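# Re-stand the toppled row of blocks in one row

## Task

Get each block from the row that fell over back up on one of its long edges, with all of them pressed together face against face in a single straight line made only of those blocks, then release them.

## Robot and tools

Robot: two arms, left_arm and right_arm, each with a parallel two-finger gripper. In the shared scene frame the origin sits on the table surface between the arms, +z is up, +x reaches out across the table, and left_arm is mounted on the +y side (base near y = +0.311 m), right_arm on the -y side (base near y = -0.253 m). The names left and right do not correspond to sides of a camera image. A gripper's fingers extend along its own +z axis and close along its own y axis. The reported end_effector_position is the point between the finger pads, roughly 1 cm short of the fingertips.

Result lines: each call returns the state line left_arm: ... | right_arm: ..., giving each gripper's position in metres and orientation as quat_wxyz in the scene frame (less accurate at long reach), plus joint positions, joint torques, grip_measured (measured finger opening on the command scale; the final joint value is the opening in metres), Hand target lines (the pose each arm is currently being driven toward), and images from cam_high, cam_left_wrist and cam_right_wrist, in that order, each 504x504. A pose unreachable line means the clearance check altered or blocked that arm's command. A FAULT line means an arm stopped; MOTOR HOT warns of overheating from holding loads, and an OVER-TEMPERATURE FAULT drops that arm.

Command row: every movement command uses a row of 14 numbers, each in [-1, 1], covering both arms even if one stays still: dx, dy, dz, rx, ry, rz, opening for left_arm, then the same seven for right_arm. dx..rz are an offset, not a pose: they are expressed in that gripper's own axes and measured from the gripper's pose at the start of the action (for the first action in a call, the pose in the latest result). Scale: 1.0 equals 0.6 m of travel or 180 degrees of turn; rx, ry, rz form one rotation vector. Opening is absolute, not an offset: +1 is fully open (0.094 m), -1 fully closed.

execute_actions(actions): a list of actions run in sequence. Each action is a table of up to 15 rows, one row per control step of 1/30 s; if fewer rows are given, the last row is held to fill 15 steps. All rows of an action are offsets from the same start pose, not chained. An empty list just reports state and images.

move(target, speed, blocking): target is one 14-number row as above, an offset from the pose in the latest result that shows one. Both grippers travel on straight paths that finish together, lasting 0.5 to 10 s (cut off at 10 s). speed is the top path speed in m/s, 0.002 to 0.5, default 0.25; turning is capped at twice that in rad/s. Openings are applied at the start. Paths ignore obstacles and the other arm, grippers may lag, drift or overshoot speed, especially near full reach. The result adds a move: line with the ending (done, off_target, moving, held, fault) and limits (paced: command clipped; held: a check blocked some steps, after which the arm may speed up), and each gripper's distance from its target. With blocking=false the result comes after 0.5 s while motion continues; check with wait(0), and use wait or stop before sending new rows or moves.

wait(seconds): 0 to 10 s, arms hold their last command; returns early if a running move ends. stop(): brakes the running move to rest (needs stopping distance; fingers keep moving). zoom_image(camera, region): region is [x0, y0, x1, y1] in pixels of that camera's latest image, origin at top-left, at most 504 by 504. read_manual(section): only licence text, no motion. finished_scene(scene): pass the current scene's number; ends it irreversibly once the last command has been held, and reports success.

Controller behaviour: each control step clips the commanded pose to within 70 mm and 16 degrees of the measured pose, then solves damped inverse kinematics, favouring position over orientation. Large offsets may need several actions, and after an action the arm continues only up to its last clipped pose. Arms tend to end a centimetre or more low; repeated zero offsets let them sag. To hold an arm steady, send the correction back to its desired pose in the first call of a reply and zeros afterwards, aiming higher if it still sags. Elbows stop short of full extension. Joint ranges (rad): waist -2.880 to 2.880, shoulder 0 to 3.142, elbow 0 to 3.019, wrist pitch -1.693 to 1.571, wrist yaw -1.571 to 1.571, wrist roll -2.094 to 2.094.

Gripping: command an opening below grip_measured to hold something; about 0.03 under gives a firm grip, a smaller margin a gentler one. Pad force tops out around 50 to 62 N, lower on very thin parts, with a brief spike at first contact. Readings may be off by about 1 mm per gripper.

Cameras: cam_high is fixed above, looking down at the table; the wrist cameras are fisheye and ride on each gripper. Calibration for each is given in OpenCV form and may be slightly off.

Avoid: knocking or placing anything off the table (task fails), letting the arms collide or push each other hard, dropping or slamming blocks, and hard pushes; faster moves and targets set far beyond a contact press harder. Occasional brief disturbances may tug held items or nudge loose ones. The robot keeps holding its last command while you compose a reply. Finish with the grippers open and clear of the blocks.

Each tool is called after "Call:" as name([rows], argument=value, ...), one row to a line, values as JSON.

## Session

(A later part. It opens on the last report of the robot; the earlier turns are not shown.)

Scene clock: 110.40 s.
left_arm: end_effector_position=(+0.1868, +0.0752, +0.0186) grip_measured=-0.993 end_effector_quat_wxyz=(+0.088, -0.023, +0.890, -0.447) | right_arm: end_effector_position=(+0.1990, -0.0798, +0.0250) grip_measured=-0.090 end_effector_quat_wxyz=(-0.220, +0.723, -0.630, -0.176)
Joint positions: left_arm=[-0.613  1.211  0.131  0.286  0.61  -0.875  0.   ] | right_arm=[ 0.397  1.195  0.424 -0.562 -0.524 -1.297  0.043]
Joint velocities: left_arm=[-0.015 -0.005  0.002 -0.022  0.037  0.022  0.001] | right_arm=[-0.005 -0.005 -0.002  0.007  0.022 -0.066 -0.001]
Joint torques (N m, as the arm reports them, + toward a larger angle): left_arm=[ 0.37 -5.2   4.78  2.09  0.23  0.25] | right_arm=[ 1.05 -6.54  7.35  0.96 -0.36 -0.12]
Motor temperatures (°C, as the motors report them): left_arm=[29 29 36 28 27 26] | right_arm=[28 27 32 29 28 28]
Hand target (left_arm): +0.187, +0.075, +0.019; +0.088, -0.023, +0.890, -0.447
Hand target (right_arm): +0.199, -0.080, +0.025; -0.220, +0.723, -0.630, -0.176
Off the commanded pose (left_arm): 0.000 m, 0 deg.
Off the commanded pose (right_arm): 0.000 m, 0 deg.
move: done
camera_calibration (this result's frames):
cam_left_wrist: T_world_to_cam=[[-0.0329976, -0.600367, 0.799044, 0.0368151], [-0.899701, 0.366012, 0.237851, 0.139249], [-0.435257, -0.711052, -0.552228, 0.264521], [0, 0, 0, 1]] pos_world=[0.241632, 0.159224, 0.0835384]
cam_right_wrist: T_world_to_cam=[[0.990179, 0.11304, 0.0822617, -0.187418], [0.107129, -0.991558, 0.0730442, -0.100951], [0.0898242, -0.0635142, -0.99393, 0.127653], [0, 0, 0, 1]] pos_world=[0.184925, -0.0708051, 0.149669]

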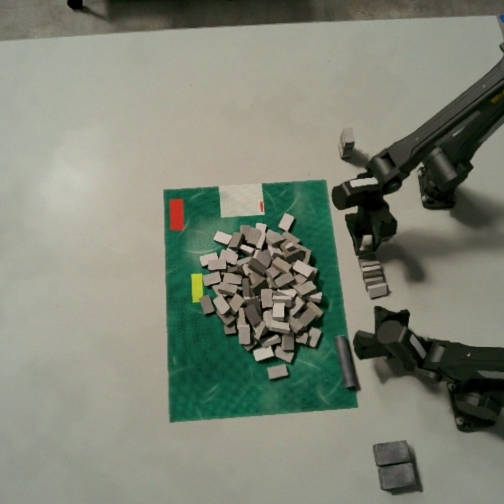

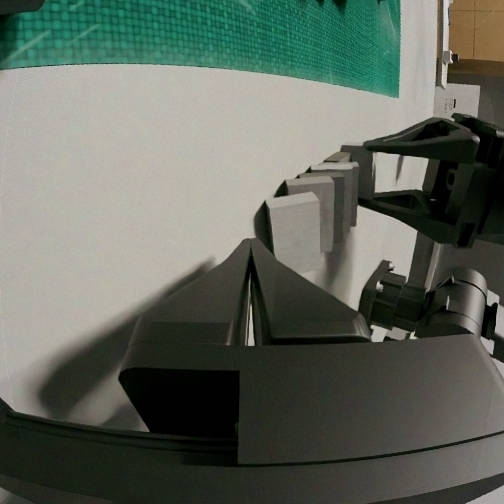

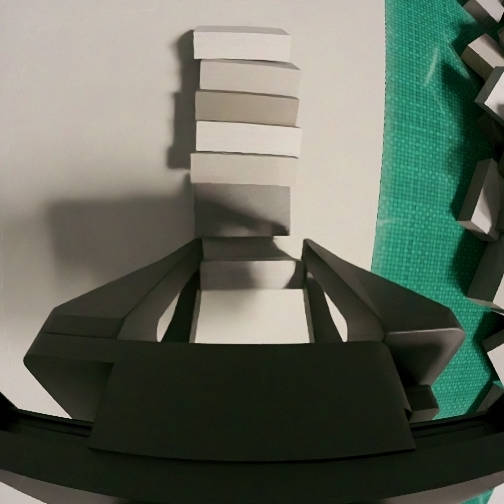

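Call:
move(target=[0.009,-0.033,0.058,0,0,0,-1,0,0,0,0,0,0,-0.2], speed=0.03)

Scene clock: 115.20 s.
left_arm: end_effector_position=(+0.1782, +0.0487, +0.0073) grip_measured=-0.993 end_effector_quat_wxyz=(+0.083, -0.025, +0.895, -0.438) | right_arm: end_effector_position=(+0.1990, -0.0798, +0.0250) grip_measured=-0.090 end_effector_quat_wxyz=(-0.220, +0.723, -0.630, -0.176)
Joint positions: left_arm=[-0.759  1.32   0.146  0.418  0.497 -0.988  0.   ] | right_arm=[ 0.397  1.195  0.424 -0.562 -0.524 -1.297  0.043]
Joint velocities: left_arm=[-0.015 -0.005 -0.002  0.022 -0.007 -0.066 -0.   ] | right_arm=[-0.005 -0.024 -0.022 -0.007 -0.066  0.022 -0.   ]
Joint torques (N m, as the arm reports them, + toward a larger angle): left_arm=[-0.35 -4.7   6.35  3.04 -0.07  0.11] | right_arm=[ 1.14 -7.06  7.27  0.94 -0.38 -0.1 ]
Motor temperatures (°C, as the motors report them): left_arm=[29 29 35 28 27 26] | right_arm=[28 27 32 29 28 28]
Hand target (left_arm): +0.187, +0.036, +0.014; +0.088, -0.023, +0.890, -0.447
Hand target (right_arm): +0.199, -0.080, +0.025; -0.220, +0.723, -0.630, -0.176
Off the commanded pose (left_arm): 0.017 m, 1 deg.
Off the commanded pose (right_arm): 0.000 m, 0 deg.
move: off_target (left_arm)
camera_calibration (this result's frames):
cam_left_wrist: T_world_to_cam=[[-0.0232323, -0.617121, 0.786525, 0.0288473], [-0.897539, 0.359387, 0.25547, 0.143734], [-0.440323, -0.700002, -0.562239, 0.236137], [0, 0, 0, 1]] pos_world=[0.233653, 0.131442, 0.0733567]
cam_right_wrist: T_world_to_cam=[[0.990179, 0.11304, 0.0822617, -0.187418], [0.107129, -0.991558, 0.0730442, -0.100951], [0.0898242, -0.0635142, -0.99393, 0.127653], [0, 0, 0, 1]] pos_world=[0.184925, -0.0708051, 0.149669]

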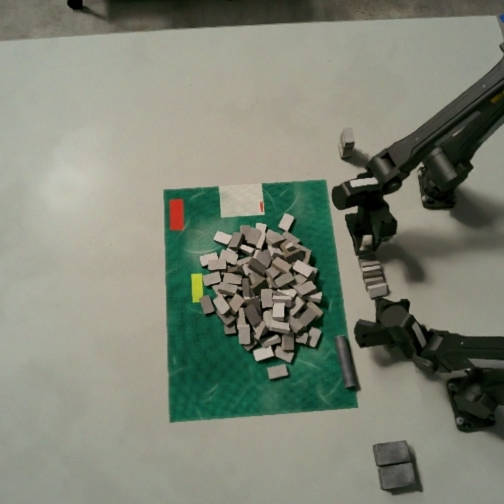

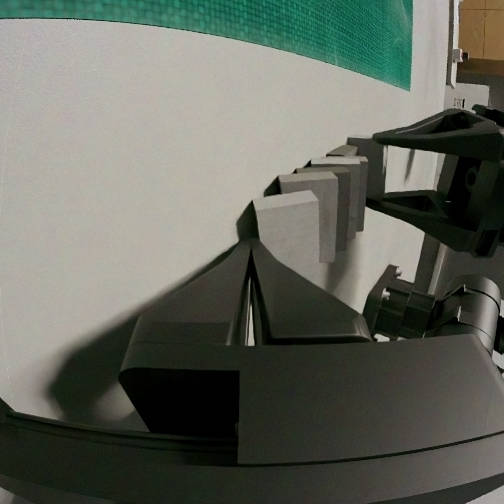

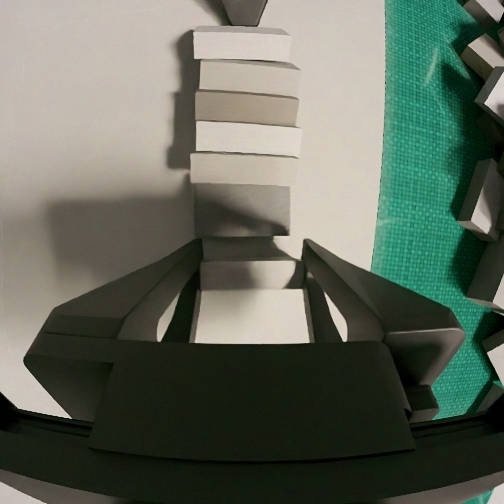

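Call:
move(target=[0,0.1,-0.3,0,0,0,-1,-0.027,0,-0.043,0,0,0,-0.2], speed=0.12)

Call:
move(target=[0,0,0,0,0,0,-1,0.015,0.135,-0.018,0,0,0,-0.2], speed=0.12)

Call:
move(target=[0,0,0,0,0,0,-1,0.027,0,0.043,0,0,0,-0.2], speed=0.05)

Scene clock: 132.77 s.
left_arm: end_effector_position=(+0.1346, +0.2157, +0.0567) grip_measured=-0.993 end_effector_quat_wxyz=(+0.067, -0.030, +0.893, -0.445) | right_arm: end_effector_position=(+0.1826, -0.0857, +0.0408) grip_measured=-0.090 end_effector_quat_wxyz=(-0.207, +0.722, -0.634, -0.183)
Joint positions: left_arm=[ 0.321  0.876  0.216 -1.153  0.911  0.418  0.   ] | right_arm=[ 0.397  1.105  0.424 -0.683 -0.524 -1.297  0.043]
Joint velocities: left_arm=[ 0.015 -0.005 -0.002 -0.007 -0.081 -0.051 -0.   ] | right_arm=[ 0.005  0.005 -0.017 -0.012 -0.007 -0.007  0.   ]
Joint torques (N m, as the arm reports them, + toward a larger angle): left_arm=[ 1.47 -0.13  9.11 -0.47  0.77  0.42] | right_arm=[ 0.9  -6.93 11.33  0.16 -0.33 -0.13]
Motor temperatures (°C, as the motors report them): left_arm=[29 29 36 28 27 26] | right_arm=[28 27 33 29 28 28]
Hand target (left_arm): +0.149, +0.223, +0.068; +0.082, -0.026, +0.893, -0.443
Hand target (right_arm): +0.195, -0.081, +0.056; -0.220, +0.723, -0.630, -0.176
Off the commanded pose (left_arm): 0.021 m, 2 deg.
Off the commanded pose (right_arm): 0.021 m, 2 deg.
move: off_target (left_arm, right_arm)
camera_calibration (this result's frames):
cam_left_wrist: T_world_to_cam=[[-0.000690159, -0.603824, 0.797117, 0.085557], [-0.886151, 0.36975, 0.279322, 0.0268565], [-0.463396, -0.706174, -0.535335, 0.364465], [0, 0, 0, 1]] pos_world=[0.19275, 0.299107, 0.11941]
cam_right_wrist: T_world_to_cam=[[0.992134, 0.113746, 0.0522627, -0.170861], [0.109358, -0.990754, 0.080297, -0.106855], [0.0609129, -0.07395, -0.9954, 0.148881], [0, 0, 0, 1]] pos_world=[0.172134, -0.0754225, 0.165706]

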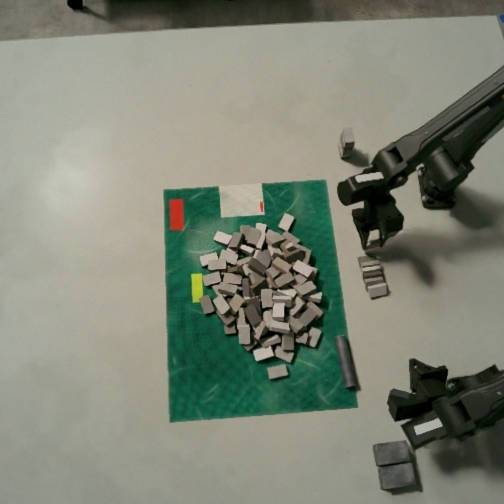

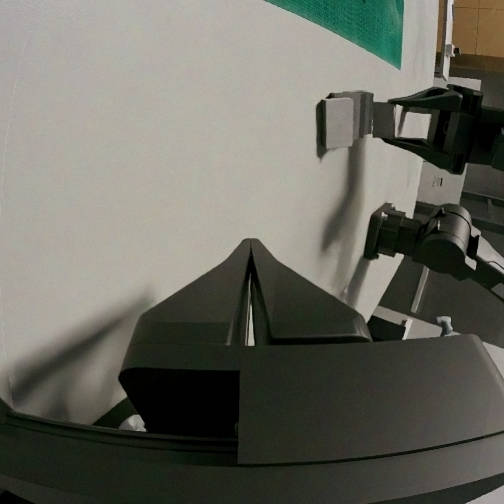

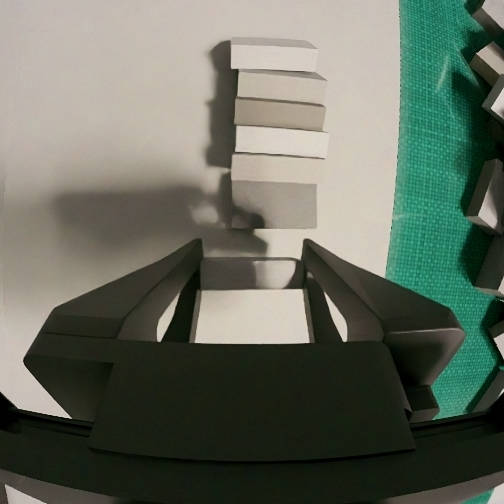

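Scene clock: 133.83 s.
left_arm: end_effector_position=(+0.1346, +0.2157, +0.0567) grip_measured=-0.993 end_effector_quat_wxyz=(+0.067, -0.030, +0.893, -0.445) | right_arm: end_effector_position=(+0.1090, -0.1078, +0.0419) grip_measured=-0.090 end_effector_quat_wxyz=(-0.216, +0.725, -0.630, -0.178)
Joint positions: left_arm=[ 0.321  0.876  0.216 -1.153  0.911  0.418  0.   ] | right_arm=[ 0.427  0.743  0.258 -0.841 -0.516 -1.269  0.043]
Joint velocities: left_arm=[-0.015 -0.005 -0.007 -0.007 -0.007 -0.051 -0.001] | right_arm=[-0.015 -0.005 -0.007 -0.012  0.066  0.022  0.001]
Joint torques (N m, as the arm reports them, + toward a larger angle): left_arm=[ 0.16 -0.9   5.93  0.25  0.61  0.28] | right_arm=[ 1.66 -1.92  8.54  0.26 -0.33 -0.05]
Motor temperatures (°C, as the motors report them): left_arm=[29 29 36 28 27 26] | right_arm=[28 27 33 29 28 28]
Hand target (left_arm): +0.135, +0.216, +0.057; +0.067, -0.030, +0.893, -0.445
Hand target (right_arm): +0.103, -0.109, +0.039; -0.207, +0.722, -0.634, -0.183
Off the commanded pose (left_arm): 0.000 m, 0 deg.
Off the commanded pose (right_arm): 0.006 m, 1 deg.
move: done
camera_calibration (this result's frames):
cam_left_wrist: T_world_to_cam=[[-0.000690159, -0.603824, 0.797117, 0.085557], [-0.886151, 0.36975, 0.279322, 0.0268565], [-0.463396, -0.706174, -0.535335, 0.364465], [0, 0, 0, 1]] pos_world=[0.19275, 0.299107, 0.11941]
cam_right_wrist: T_world_to_cam=[[0.990196, 0.117521, 0.0755068, -0.0957505], [0.111775, -0.9908, 0.0762976, -0.120814], [0.0837787, -0.0671098, -0.994222, 0.151001], [0, 0, 0, 1]] pos_world=[0.095665, -0.0983158, 0.166576]

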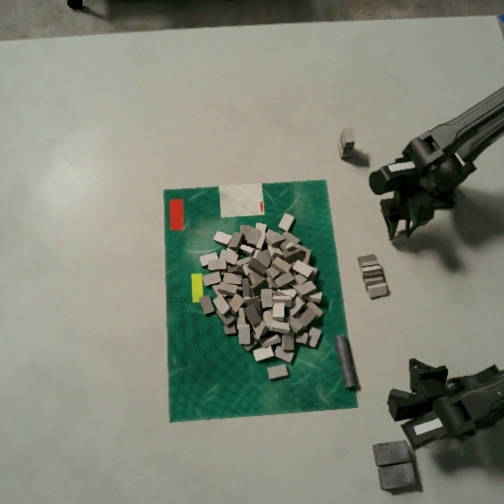

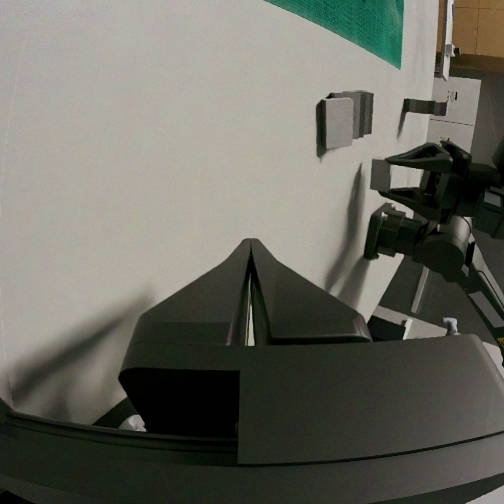

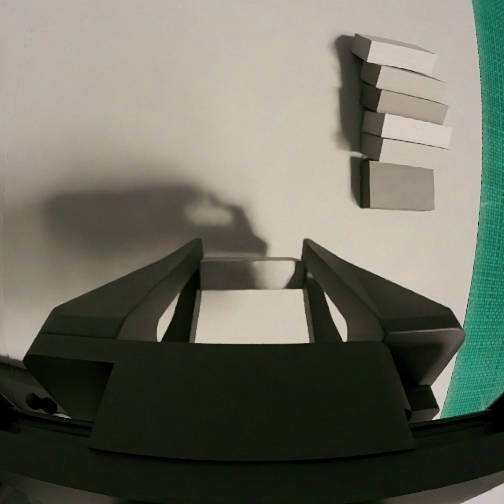

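Scene clock: 134.70 s.
left_arm: end_effector_position=(+0.1346, +0.2157, +0.0567) grip_measured=-0.993 end_effector_quat_wxyz=(+0.067, -0.030, +0.893, -0.445) | right_arm: end_effector_position=(+0.1151, -0.1020, +0.0260) grip_measured=-0.090 end_effector_quat_wxyz=(-0.224, +0.724, -0.626, -0.185)
Joint positions: left_arm=[ 0.321  0.876  0.216 -1.153  0.911  0.418  0.   ] | right_arm=[ 0.427  0.835  0.233 -0.714 -0.537 -1.269  0.043]
Joint velocities: left_arm=[-0.005  0.005 -0.012 -0.017 -0.051  0.037  0.   ] | right_arm=[ 0.005 -0.005 -0.012 -0.002  0.022  0.007  0.001]
Joint torques (N m, as the arm reports them, + toward a larger angle): left_arm=[-0.18 -1.27  6.04  0.23  0.59  0.26] | right_arm=[ 1.09  0.41  5.81  2.27  0.29 -0.18]
Motor temperatures (°C, as the motors report them): left_arm=[29 29 36 28 27 26] | right_arm=[28 26 32 29 28 28]
Hand target (left_arm): +0.135, +0.216, +0.057; +0.067, -0.030, +0.893, -0.445
Hand target (right_arm): +0.111, -0.108, +0.013; -0.216, +0.725, -0.630, -0.178
Off the commanded pose (left_arm): 0.000 m, 0 deg.
Off the commanded pose (right_arm): 0.016 m, 1 deg.
move: off_target (right_arm)
camera_calibration (this result's frames):
cam_left_wrist: T_world_to_cam=[[-0.000690159, -0.603824, 0.797117, 0.085557], [-0.886151, 0.36975, 0.279322, 0.0268565], [-0.463396, -0.706174, -0.535335, 0.364465], [0, 0, 0, 1]] pos_world=[0.19275, 0.299107, 0.11941]
cam_right_wrist: T_world_to_cam=[[0.98947, 0.120909, 0.0795571, -0.100913], [0.116817, -0.991671, 0.0542378, -0.114679], [0.0854523, -0.0443731, -0.995354, 0.137267], [0, 0, 0, 1]] pos_world=[0.101517, -0.0954312, 0.150877]

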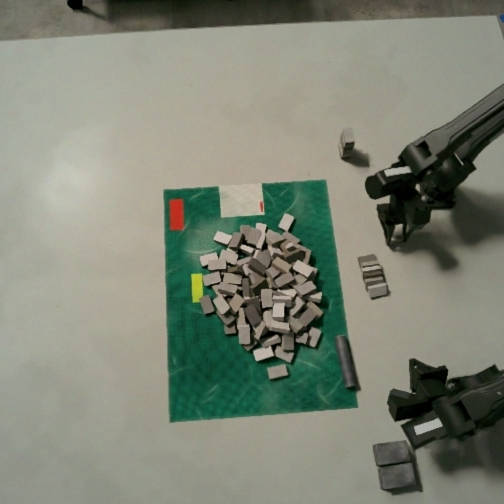

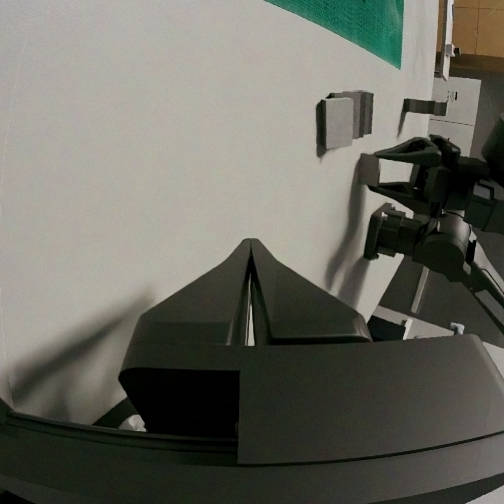

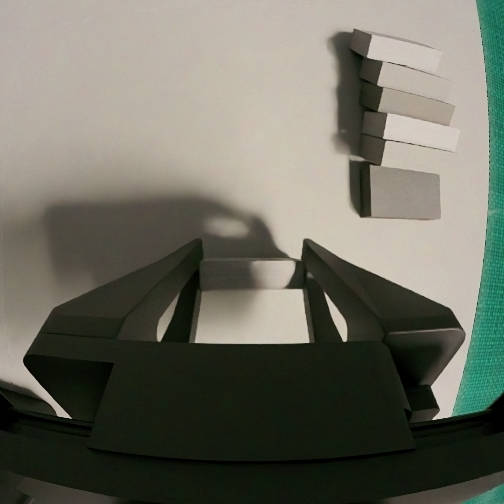

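Call:
move(target=[0,0,0,0,0,0,-1,0,0,0,0,0,0,0.4])

Call:
move(target=[0,0,0,0,0,0,-1,-0.05,0,-0.08,0,0,0,0.4], speed=0.15)

Call:
move(target=[0,0,0,0,0,0,-1,-0.042,-0.141,0.034,0,-0.125,0,0.4], speed=0.15)

Scene clock: 143.03 s.
left_arm: end_effector_position=(+0.1346, +0.2157, +0.0567) grip_measured=-0.993 end_effector_quat_wxyz=(+0.067, -0.030, +0.893, -0.445) | right_arm: end_effector_position=(+0.1149, -0.1018, +0.0262) grip_measured=+0.397 end_effector_quat_wxyz=(-0.224, +0.724, -0.626, -0.186)
Joint positions: left_arm=[ 0.321  0.876  0.216 -1.153  0.911  0.418  0.   ] | right_arm=[ 0.427  0.835  0.233 -0.714 -0.539 -1.269  0.066]
Joint velocities: left_arm=[ 0.005 -0.024 -0.007  0.017 -0.051  0.066  0.001] | right_arm=[-0.005  0.005  0.002  0.002  0.007  0.081  0.001]
Joint torques (N m, as the arm reports them, + toward a larger angle): left_arm=[-0.01 -0.6   5.93  0.32  0.63  0.25] | right_arm=[ 0.97 -2.92  8.57  1.03 -0.27 -0.11]
Motor temperatures (°C, as the motors report them): left_arm=[29 29 36 28 27 26] | right_arm=[28 26 32 29 28 28]
Hand target (left_arm): +0.135, +0.216, +0.057; +0.067, -0.030, +0.893, -0.445
Hand target (right_arm): +0.115, -0.102, +0.026; -0.224, +0.724, -0.626, -0.185
Off the commanded pose (left_arm): 0.000 m, 0 deg.
Off the commanded pose (right_arm): 0.000 m, 0 deg.
move: done
camera_calibration (this result's frames):
cam_left_wrist: T_world_to_cam=[[-0.000690159, -0.603824, 0.797117, 0.085557], [-0.886151, 0.36975, 0.279322, 0.0268565], [-0.463396, -0.706174, -0.535335, 0.364465], [0, 0, 0, 1]] pos_world=[0.19275, 0.299107, 0.11941]
cam_right_wrist: T_world_to_cam=[[0.989466, 0.121248, 0.0790933, -0.100767], [0.117329, -0.991707, 0.0524558, -0.114442], [0.0847975, -0.0426233, -0.995486, 0.137709], [0, 0, 0, 1]] pos_world=[0.101456, -0.0954058, 0.15106]

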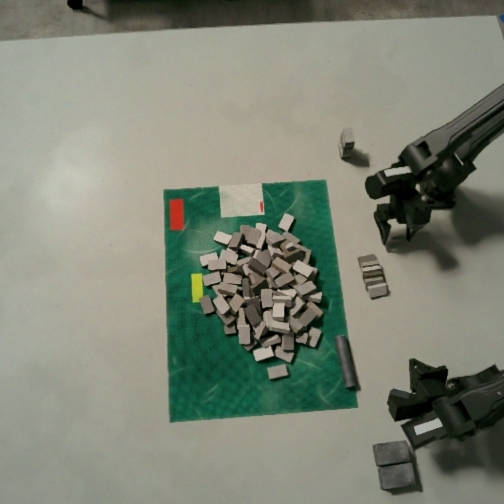

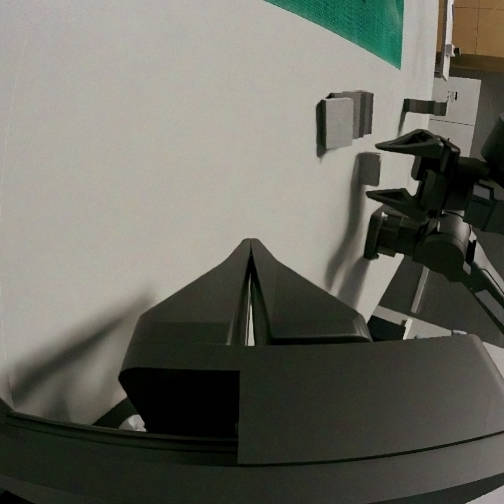

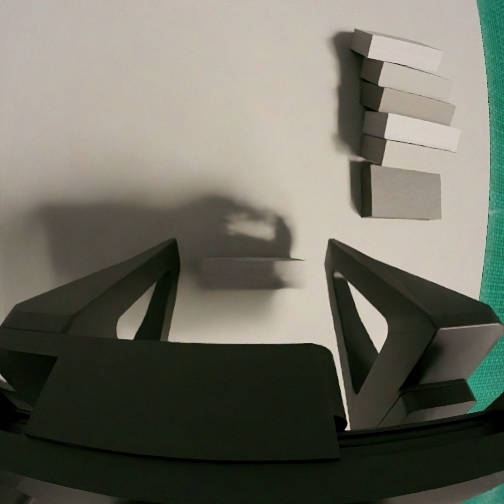

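Scene clock: 144.00 s.
left_arm: end_effector_position=(+0.1346, +0.2157, +0.0567) grip_measured=-0.993 end_effector_quat_wxyz=(+0.067, -0.030, +0.893, -0.445) | right_arm: end_effector_position=(+0.0945, -0.1086, +0.0613) grip_measured=+0.397 end_effector_quat_wxyz=(-0.206, +0.723, -0.630, -0.195)
Joint positions: left_arm=[ 0.321  0.876  0.216 -1.153  0.911  0.418  0.   ] | right_arm=[ 0.434  0.662  0.289 -0.983 -0.539 -1.264  0.066]
Joint velocities: left_arm=[-0.015 -0.015  0.002  0.007  0.066 -0.007 -0.   ] | right_arm=[-0.015  0.005  0.002 -0.037 -0.051 -0.051 -0.001]
Joint torques (N m, as the arm reports them, + toward a larger angle): left_arm=[-0.2  -1.02  5.97  0.2   0.61  0.26] | right_arm=[ 1.04 -1.51 14.25  0.27 -0.33 -0.12]
Motor temperatures (°C, as the motors report them): left_arm=[29 29 36 28 27 26] | right_arm=[28 26 32 29 28 28]
Hand target (left_arm): +0.135, +0.216, +0.057; +0.067, -0.030, +0.893, -0.445
Hand target (right_arm): +0.108, -0.104, +0.082; -0.224, +0.724, -0.626, -0.185
Off the commanded pose (left_arm): 0.000 m, 0 deg.
Off the commanded pose (right_arm): 0.027 m, 2 deg.
move: off_target (right_arm)
camera_calibration (this result's frames):
cam_left_wrist: T_world_to_cam=[[-0.000690159, -0.603824, 0.797117, 0.085557], [-0.886151, 0.36975, 0.279322, 0.0268565], [-0.463396, -0.706174, -0.535335, 0.364465], [0, 0, 0, 1]] pos_world=[0.19275, 0.299107, 0.11941]
cam_right_wrist: T_world_to_cam=[[0.991359, 0.12544, 0.0383779, -0.0797916], [0.122896, -0.990437, 0.0627028, -0.121668], [0.0458763, -0.0574445, -0.997294, 0.176325], [0, 0, 0, 1]] pos_world=[0.0859654, -0.100366, 0.186539]

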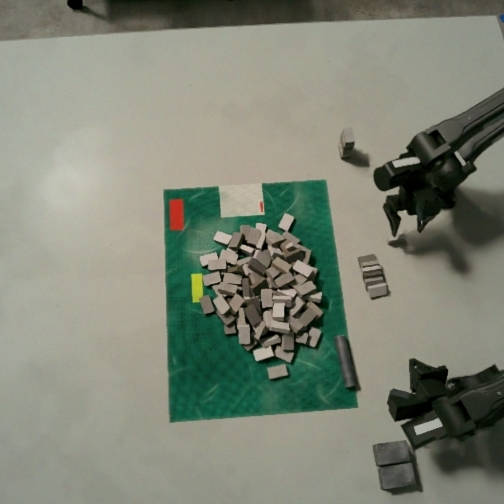

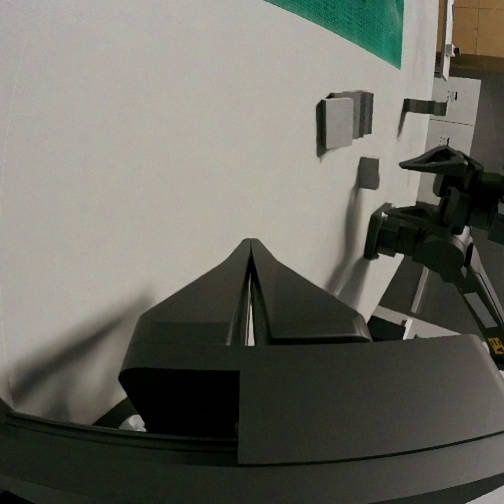

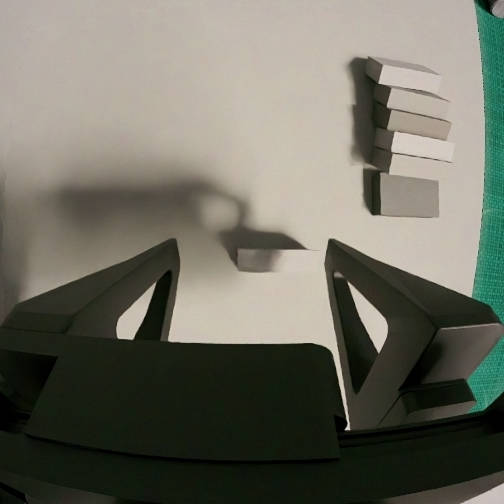

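Scene clock: 145.73 s.
left_arm: end_effector_position=(+0.1346, +0.2157, +0.0567) grip_measured=-0.993 end_effector_quat_wxyz=(+0.067, -0.030, +0.893, -0.445) | right_arm: end_effector_position=(+0.1542, -0.0691, +0.0520) grip_measured=+0.397 end_effector_quat_wxyz=(-0.303, +0.664, -0.587, -0.349)
Joint positions: left_arm=[ 0.321  0.876  0.216 -1.153  0.911  0.418  0.   ] | right_arm=[ 0.268  1.178  0.345 -0.616 -0.957 -1.413  0.066]
Joint velocities: left_arm=[-0.005  0.015  0.002  0.002 -0.037 -0.037  0.   ] | right_arm=[-0.024  0.005 -0.002  0.022  0.007 -0.066  0.   ]
Joint torques (N m, as the arm reports them, + toward a larger angle): left_arm=[ 0.24 -1.15  6.01  0.16  0.64  0.25] | right_arm=[ 0.18 -5.37 10.38  1.38 -0.59 -0.18]
Motor temperatures (°C, as the motors report them): left_arm=[29 29 36 28 27 26] | right_arm=[28 26 33 29 28 28]
Hand target (left_arm): +0.135, +0.216, +0.057; +0.067, -0.030, +0.893, -0.445
Hand target (right_arm): +0.175, -0.065, +0.062; -0.323, +0.670, -0.577, -0.336
Off the commanded pose (left_arm): 0.000 m, 0 deg.
Off the commanded pose (right_arm): 0.023 m, 3 deg.
move: off_target (right_arm)
camera_calibration (this result's frames):
cam_left_wrist: T_world_to_cam=[[-0.000690159, -0.603824, 0.797117, 0.085557], [-0.886151, 0.36975, 0.279322, 0.0268565], [-0.463396, -0.706174, -0.535335, 0.364465], [0, 0, 0, 1]] pos_world=[0.19275, 0.299107, 0.11941]
cam_right_wrist: T_world_to_cam=[[0.990665, 0.135066, -0.0184379, -0.139788], [0.122166, -0.939669, -0.319527, -0.065868], [-0.0604826, 0.314291, -0.947398, 0.20606], [0, 0, 0, 1]] pos_world=[0.158993, -0.107776, 0.171597]

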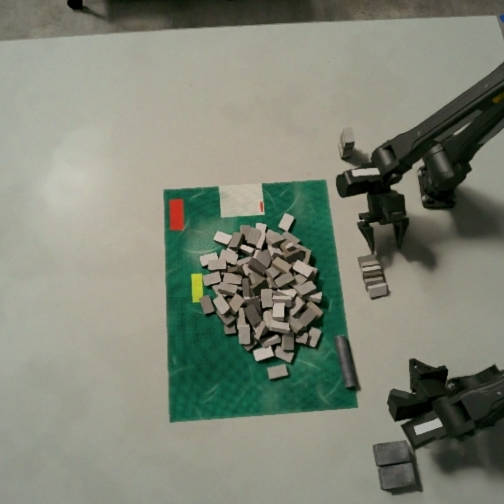

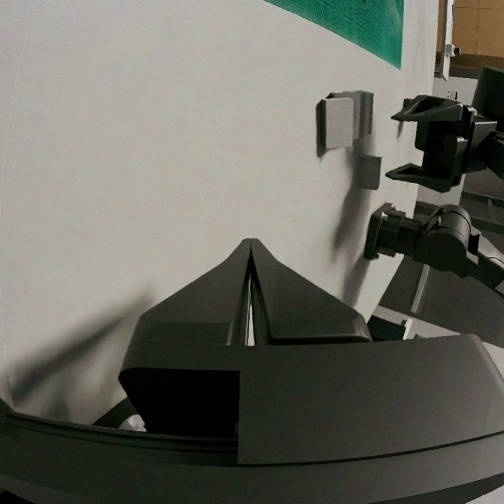

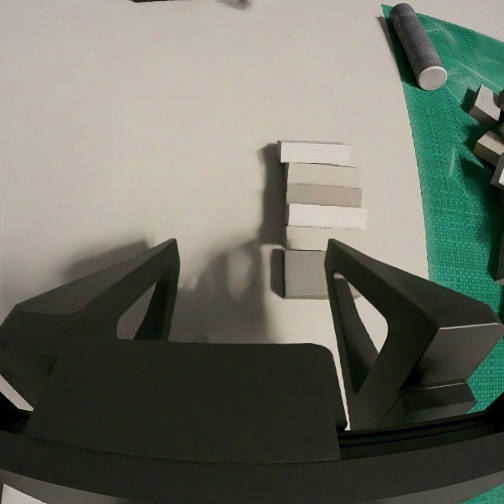

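Call:
move(target=[0,0,0,0,0,0,-1,-0.014,-0.1,-0.01,0,0,0,0.4], speed=0.15)

Scene clock: 149.73 s.
left_arm: end_effector_position=(+0.1346, +0.2157, +0.0567) grip_measured=-0.993 end_effector_quat_wxyz=(+0.067, -0.030, +0.893, -0.445) | right_arm: end_effector_position=(+0.2028, -0.0621, +0.0576) grip_measured=+0.397 end_effector_quat_wxyz=(-0.299, +0.662, -0.590, -0.352)
Joint positions: left_arm=[ 0.321  0.876  0.216 -1.153  0.911  0.418  0.   ] | right_arm=[ 0.254  1.32   0.48  -0.638 -0.957 -1.435  0.066]
Joint velocities: left_arm=[-0.005  0.005  0.017 -0.012  0.051  0.095  0.   ] | right_arm=[-0.005  0.005  0.002  0.017 -0.022 -0.051 -0.001]
Joint torques (N m, as the arm reports them, + toward a larger angle): left_arm=[ 0.16 -1.48  5.91  0.32  0.63  0.26] | right_arm=[ 0.32 -6.25  9.49 -0.11 -0.56 -0.23]
Motor temperatures (°C, as the motors report them): left_arm=[29 29 36 28 27 26] | right_arm=[28 26 33 29 28 28]
Hand target (left_arm): +0.135, +0.216, +0.057; +0.067, -0.030, +0.893, -0.445
Hand target (right_arm): +0.213, -0.061, +0.063; -0.303, +0.664, -0.587, -0.349
Off the commanded pose (left_arm): 0.000 m, 0 deg.
Off the commanded pose (right_arm): 0.012 m, 1 deg.
move: off_target (right_arm)
camera_calibration (this result's frames):
cam_left_wrist: T_world_to_cam=[[-0.000690159, -0.603824, 0.797117, 0.085557], [-0.886151, 0.36975, 0.279322, 0.0268565], [-0.463396, -0.706174, -0.535335, 0.364465], [0, 0, 0, 1]] pos_world=[0.19275, 0.299107, 0.11941]
cam_right_wrist: T_world_to_cam=[[0.990584, 0.133764, -0.0291687, -0.188268], [0.117689, -0.940837, -0.317765, -0.0626812], [-0.0699484, 0.31134, -0.947721, 0.213849], [0, 0, 0, 1]] pos_world=[0.20883, -0.100369, 0.17726]

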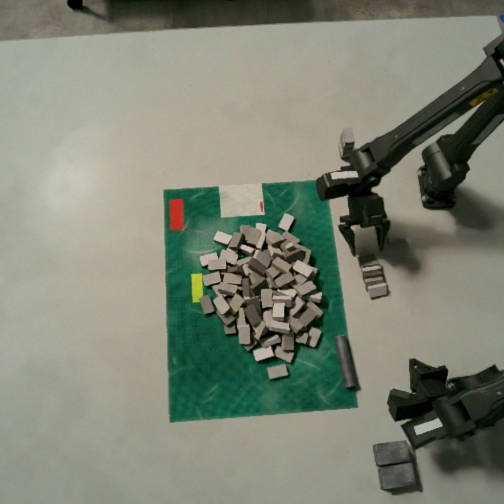

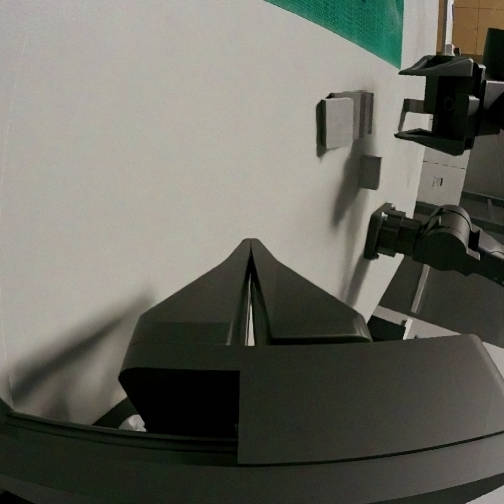

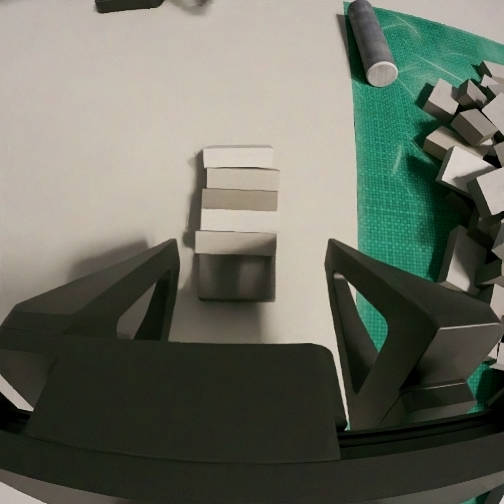

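Call:
move(target=[0,0,0,0,0,0,-1,0.07,0.018,0.04,0,0,0,0.4], speed=0.07)

Call:
move(target=[0,0,0,0,0,0,-1,0,0,0,0,0,0,-0.2])

Scene clock: 157.30 s.
left_arm: end_effector_position=(+0.1346, +0.2157, +0.0567) grip_measured=-0.993 end_effector_quat_wxyz=(+0.067, -0.030, +0.893, -0.445) | right_arm: end_effector_position=(+0.1936, -0.0650, +0.0124) grip_measured=+0.397 end_effector_quat_wxyz=(-0.295, +0.662, -0.591, -0.355)
Joint positions: left_arm=[ 0.321  0.876  0.216 -1.153  0.911  0.418  0.   ] | right_arm=[ 0.25   1.463  0.423 -0.457 -0.957 -1.446  0.066]
Joint velocities: left_arm=[-0.015 -0.005 -0.007 -0.017  0.066  0.007 -0.   ] | right_arm=[ 0.005 -0.005 -0.012  0.007  0.007 -0.066  0.001]
Joint torques (N m, as the arm reports them, + toward a larger angle): left_arm=[ 0.2  -1.15  5.99  0.2   0.59  0.27] | right_arm=[ 0.06 -8.18  4.02  0.88 -0.56 -0.25]
Motor temperatures (°C, as the motors report them): left_arm=[29 29 36 28 28 26] | right_arm=[28 26 34 29 29 28]
Hand target (left_arm): +0.135, +0.216, +0.057; +0.067, -0.030, +0.893, -0.445
Hand target (right_arm): +0.193, -0.067, +0.009; -0.299, +0.662, -0.590, -0.352
Off the commanded pose (left_arm): 0.000 m, 0 deg.
Off the commanded pose (right_arm): 0.004 m, 1 deg.
move: done
camera_calibration (this result's frames):
cam_left_wrist: T_world_to_cam=[[-0.000690159, -0.603824, 0.797117, 0.085557], [-0.886151, 0.36975, 0.279322, 0.0268565], [-0.463396, -0.706174, -0.535335, 0.364465], [0, 0, 0, 1]] pos_world=[0.19275, 0.299107, 0.11941]
cam_right_wrist: T_world_to_cam=[[0.989892, 0.136406, -0.038824, -0.179671], [0.117295, -0.941301, -0.316535, -0.0786566], [-0.0797224, 0.308782, -0.947786, 0.172971], [0, 0, 0, 1]] pos_world=[0.20087, -0.102942, 0.132067]

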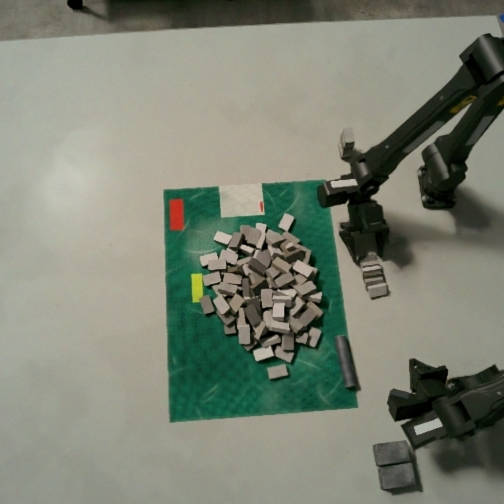

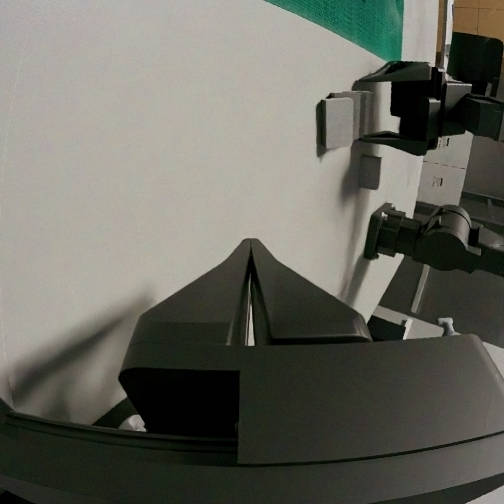

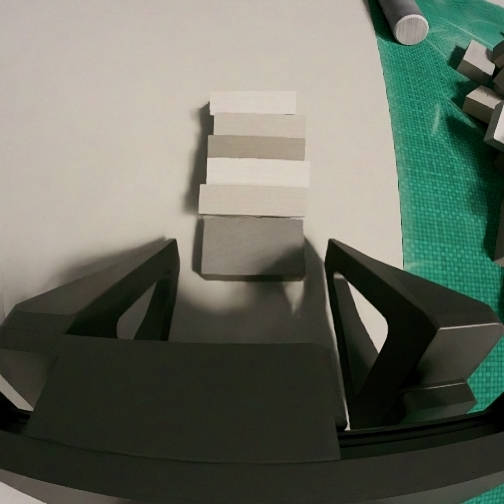

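Scene clock: 157.80 s.
left_arm: end_effector_position=(+0.1346, +0.2157, +0.0567) grip_measured=-0.993 end_effector_quat_wxyz=(+0.067, -0.030, +0.893, -0.445) | right_arm: end_effector_position=(+0.1937, -0.0650, +0.0123) grip_measured=-0.096 end_effector_quat_wxyz=(-0.295, +0.662, -0.591, -0.354)
Joint positions: left_arm=[ 0.321  0.876  0.216 -1.153  0.911  0.418  0.   ] | right_arm=[ 0.25   1.463  0.423 -0.457 -0.957 -1.446  0.042]
Joint velocities: left_arm=[-0.005  0.005  0.007  0.002  0.007  0.037 -0.   ] | right_arm=[ 0.005 -0.024  0.007 -0.007 -0.022 -0.022 -0.   ]
Joint torques (N m, as the arm reports them, + toward a larger angle): left_arm=[-0.03 -1.25  6.05  0.14  0.6   0.27] | right_arm=[ 0.63 -8.94  5.06  0.5  -0.54 -0.1 ]
Motor temperatures (°C, as the motors report them): left_arm=[29 29 36 28 28 26] | right_arm=[28 26 33 29 29 28]
Hand target (left_arm): +0.135, +0.216, +0.057; +0.067, -0.030, +0.893, -0.445
Hand target (right_arm): +0.194, -0.065, +0.012; -0.295, +0.662, -0.591, -0.354
Off the commanded pose (left_arm): 0.000 m, 0 deg.
Off the commanded pose (right_arm): 0.000 m, 0 deg.
move: done
camera_calibration (this result's frames):
cam_left_wrist: T_world_to_cam=[[-0.000690159, -0.603824, 0.797117, 0.085557], [-0.886151, 0.36975, 0.279322, 0.0268565], [-0.463396, -0.706174, -0.535335, 0.364465], [0, 0, 0, 1]] pos_world=[0.19275, 0.299107, 0.11941]
cam_right_wrist: T_world_to_cam=[[0.989899, 0.136364, -0.0388002, -0.179683], [0.117293, -0.941422, -0.316175, -0.0787208], [-0.0796422, 0.308431, -0.947907, 0.172896], [0, 0, 0, 1]] pos_world=[0.200871, -0.102934, 0.132028]

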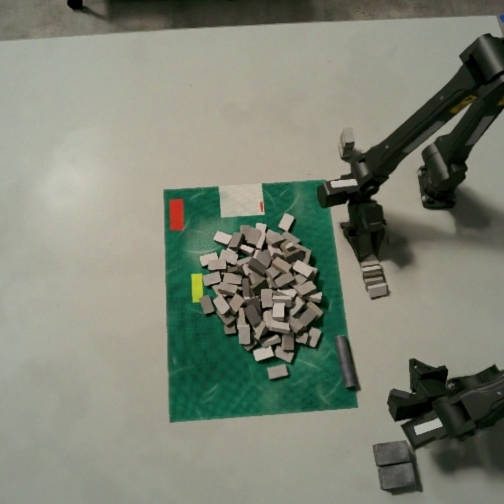

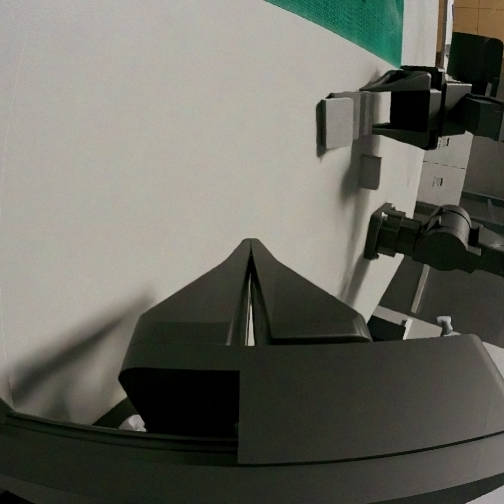

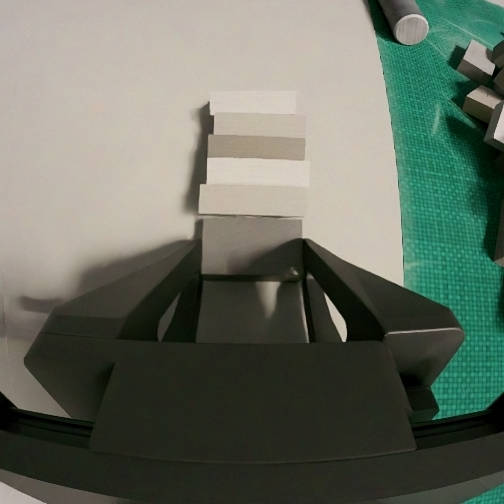

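Call:
move(target=[0,0,0,0,0,0,-1,0.008,0,-0.025,0,0,0,-0.2], speed=0.07)

Call:
move(target=[0,0,0,0,0,0,-1,-0.07,0,-0.048,0,0,0,-0.2], speed=0.15)

Call:
move(target=[0,0,0,0,0,0,-1,-0.035,0.12,-0.003,0,0.5,0,-0.2], speed=0.3)

Scene clock: 174.50 s.
left_arm: end_effector_position=(+0.1346, +0.2157, +0.0567) grip_measured=-0.993 end_effector_quat_wxyz=(+0.067, -0.030, +0.893, -0.445) | right_arm: end_effector_position=(+0.1874, -0.0789, +0.0127) grip_measured=-0.096 end_effector_quat_wxyz=(-0.291, +0.659, -0.593, -0.360)
Joint positions: left_arm=[ 0.321  0.876  0.216 -1.153  0.911  0.418  0.   ] | right_arm=[ 0.197  1.463  0.423 -0.55  -0.962 -1.54   0.042]
Joint velocities: left_arm=[-0.005 -0.005  0.007 -0.017  0.007 -0.007 -0.001] | right_arm=[ 0.005  0.005 -0.022 -0.012  0.022 -0.051 -0.001]
Joint torques (N m, as the arm reports them, + toward a larger angle): left_arm=[ 0.28 -0.71  5.92  0.28  0.63  0.27] | right_arm=[ 0.38 -8.17  6.78 -0.31 -0.43 -0.18]
Motor temperatures (°C, as the motors report them): left_arm=[29 29 36 28 28 26] | right_arm=[28 27 32 29 29 28]
Hand target (left_arm): +0.135, +0.216, +0.057; +0.067, -0.030, +0.893, -0.445
Hand target (right_arm): +0.195, -0.080, +0.017; -0.295, +0.662, -0.591, -0.355
Off the commanded pose (left_arm): 0.000 m, 0 deg.
Off the commanded pose (right_arm): 0.009 m, 1 deg.
move: done
camera_calibration (this result's frames):
cam_left_wrist: T_world_to_cam=[[-0.000690159, -0.603824, 0.797117, 0.085557], [-0.886151, 0.36975, 0.279322, 0.0268565], [-0.463396, -0.706174, -0.535335, 0.364465], [0, 0, 0, 1]] pos_world=[0.19275, 0.299107, 0.11941]
cam_right_wrist: T_world_to_cam=[[0.98907, 0.136783, -0.0550597, -0.171221], [0.112345, -0.940934, -0.31941, -0.0899287], [-0.0954972, 0.309733, -0.946016, 0.180097], [0, 0, 0, 1]] pos_world=[0.196651, -0.116979, 0.132223]

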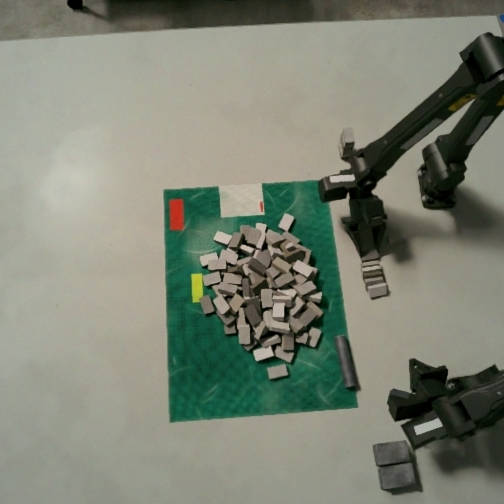

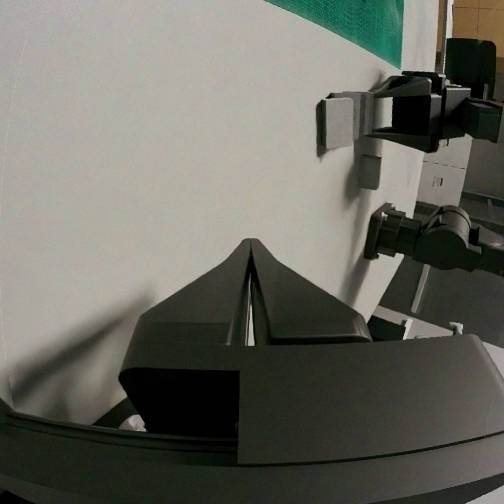

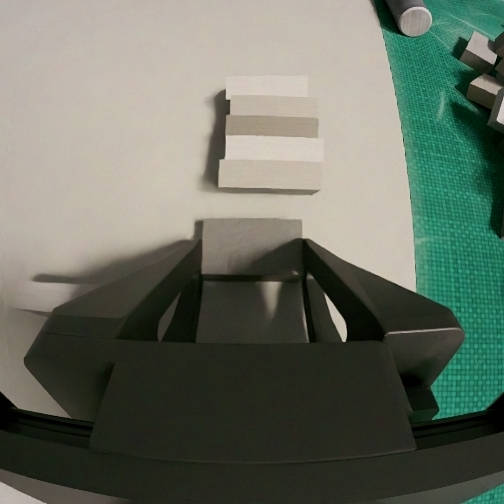

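Scene clock: 175.30 s.
left_arm: end_effector_position=(+0.1346, +0.2157, +0.0567) grip_measured=-0.993 end_effector_quat_wxyz=(+0.067, -0.030, +0.893, -0.445) | right_arm: end_effector_position=(+0.1715, -0.0814, +0.0529) grip_measured=-0.096 end_effector_quat_wxyz=(-0.280, +0.655, -0.598, -0.368)
Joint positions: left_arm=[ 0.321  0.876  0.216 -1.153  0.911  0.418  0.   ] | right_arm=[ 0.197  1.283  0.43  -0.766 -0.961 -1.54   0.042]
Joint velocities: left_arm=[-0.024  0.005  0.002 -0.007  0.022  0.007  0.   ] | right_arm=[ 0.005 -0.005 -0.017  0.002 -0.051  0.037 -0.002]
Joint torques (N m, as the arm reports them, + toward a larger angle): left_arm=[-0.1  -1.03  5.94  0.28  0.59  0.26] | right_arm=[ 1.12 -6.86 10.39 -0.4  -0.55 -0.09]
Motor temperatures (°C, as the motors report them): left_arm=[29 29 36 28 28 26] | right_arm=[28 27 32 29 29 28]
Hand target (left_arm): +0.135, +0.216, +0.057; +0.067, -0.030, +0.893, -0.445
Hand target (right_arm): +0.188, -0.079, +0.065; -0.291, +0.659, -0.593, -0.360
Off the commanded pose (left_arm): 0.000 m, 0 deg.
Off the commanded pose (right_arm): 0.021 m, 2 deg.
move: off_target (right_arm)
camera_calibration (this result's frames):
cam_left_wrist: T_world_to_cam=[[-0.000690159, -0.603824, 0.797117, 0.085557], [-0.886151, 0.36975, 0.279322, 0.0268565], [-0.463396, -0.706174, -0.535335, 0.364465], [0, 0, 0, 1]] pos_world=[0.19275, 0.299107, 0.11941]
cam_right_wrist: T_world_to_cam=[[0.98708, 0.136655, -0.0836548, -0.151019], [0.103638, -0.942712, -0.317102, -0.0764123], [-0.122196, 0.304336, -0.944695, 0.221476], [0, 0, 0, 1]] pos_world=[0.184051, -0.1188, 0.172363]

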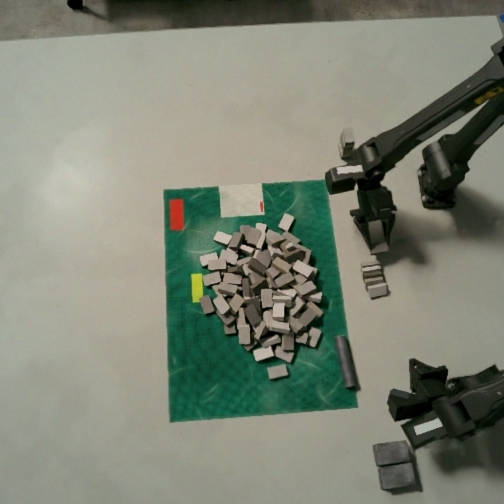

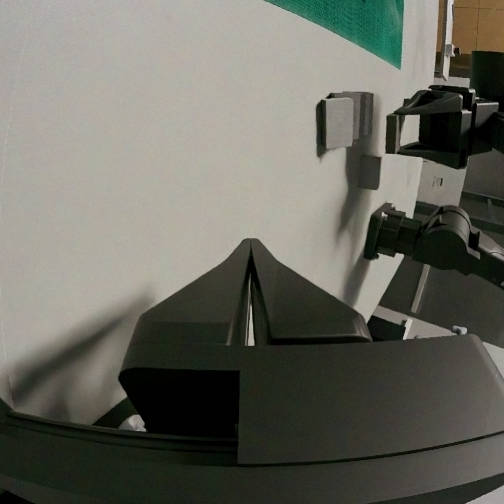

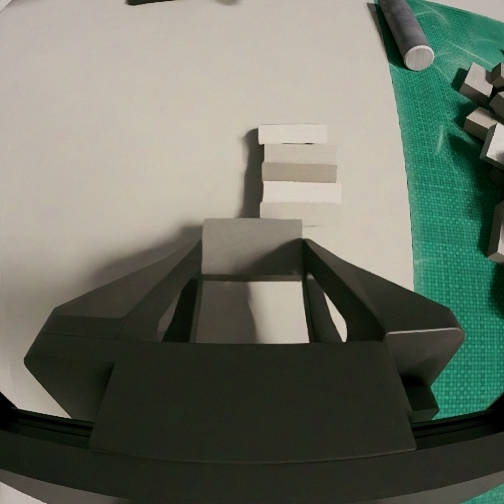

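Scene clock: 178.47 s.
left_arm: end_effector_position=(+0.1346, +0.2157, +0.0567) grip_measured=-0.993 end_effector_quat_wxyz=(+0.067, -0.030, +0.893, -0.445) | right_arm: end_effector_position=(+0.0948, -0.0924, +0.0679) grip_measured=-0.096 end_effector_quat_wxyz=(+0.224, +0.722, -0.619, +0.215)
Joint positions: left_arm=[ 0.321  0.876  0.216 -1.153  0.911  0.418  0.   ] | right_arm=[ 1.202  1.428  0.727 -1.446  0.274 -0.491  0.042]
Joint velocities: left_arm=[-0.005 -0.005 -0.002 -0.032 -0.022  0.007  0.001] | right_arm=[-0.015 -0.024 -0.007 -0.002  0.037  0.007 -0.001]
Joint torques (N m, as the arm reports them, + toward a larger angle): left_arm=[ 0.27 -1.1   5.92  0.21  0.62  0.29] | right_arm=[ 1.55 -9.25 10.5  -1.89  0.33  0.  ]
Motor temperatures (°C, as the motors report them): left_arm=[29 29 36 28 28 26] | right_arm=[28 27 33 29 29 28]
Hand target (left_arm): +0.135, +0.216, +0.057; +0.067, -0.030, +0.893, -0.445
Hand target (right_arm): +0.100, -0.079, +0.077; +0.215, +0.720, -0.623, +0.217
Off the commanded pose (left_arm): 0.000 m, 0 deg.
Off the commanded pose (right_arm): 0.016 m, 1 deg.
move: off_target (right_arm)
camera_calibration (this result's frames):
cam_left_wrist: T_world_to_cam=[[-0.000690159, -0.603824, 0.797117, 0.085557], [-0.886151, 0.36975, 0.279322, 0.0268565], [-0.463396, -0.706174, -0.535335, 0.364465], [0, 0, 0, 1]] pos_world=[0.19275, 0.299107, 0.11941]
cam_right_wrist: T_world_to_cam=[[0.990259, 0.122823, -0.0655823, -0.0753708], [0.099021, -0.290103, 0.951859, -0.0995272], [0.0978846, -0.949081, -0.299439, 0.0491496], [0, 0, 0, 1]] pos_world=[0.079681, 0.0270311, 0.10451]

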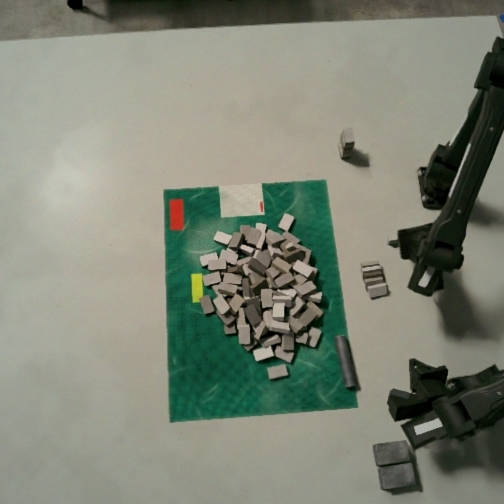

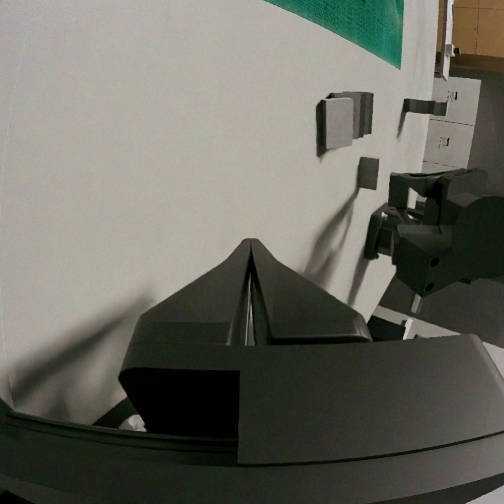

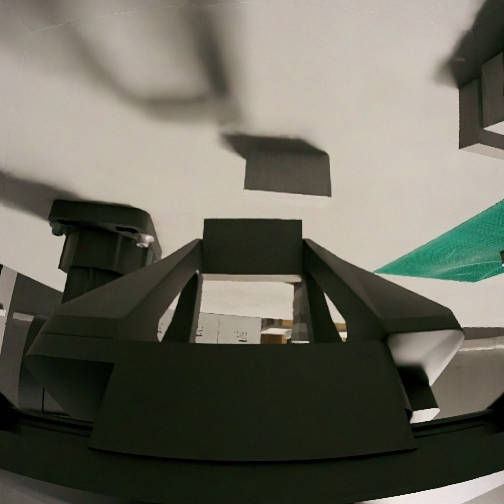

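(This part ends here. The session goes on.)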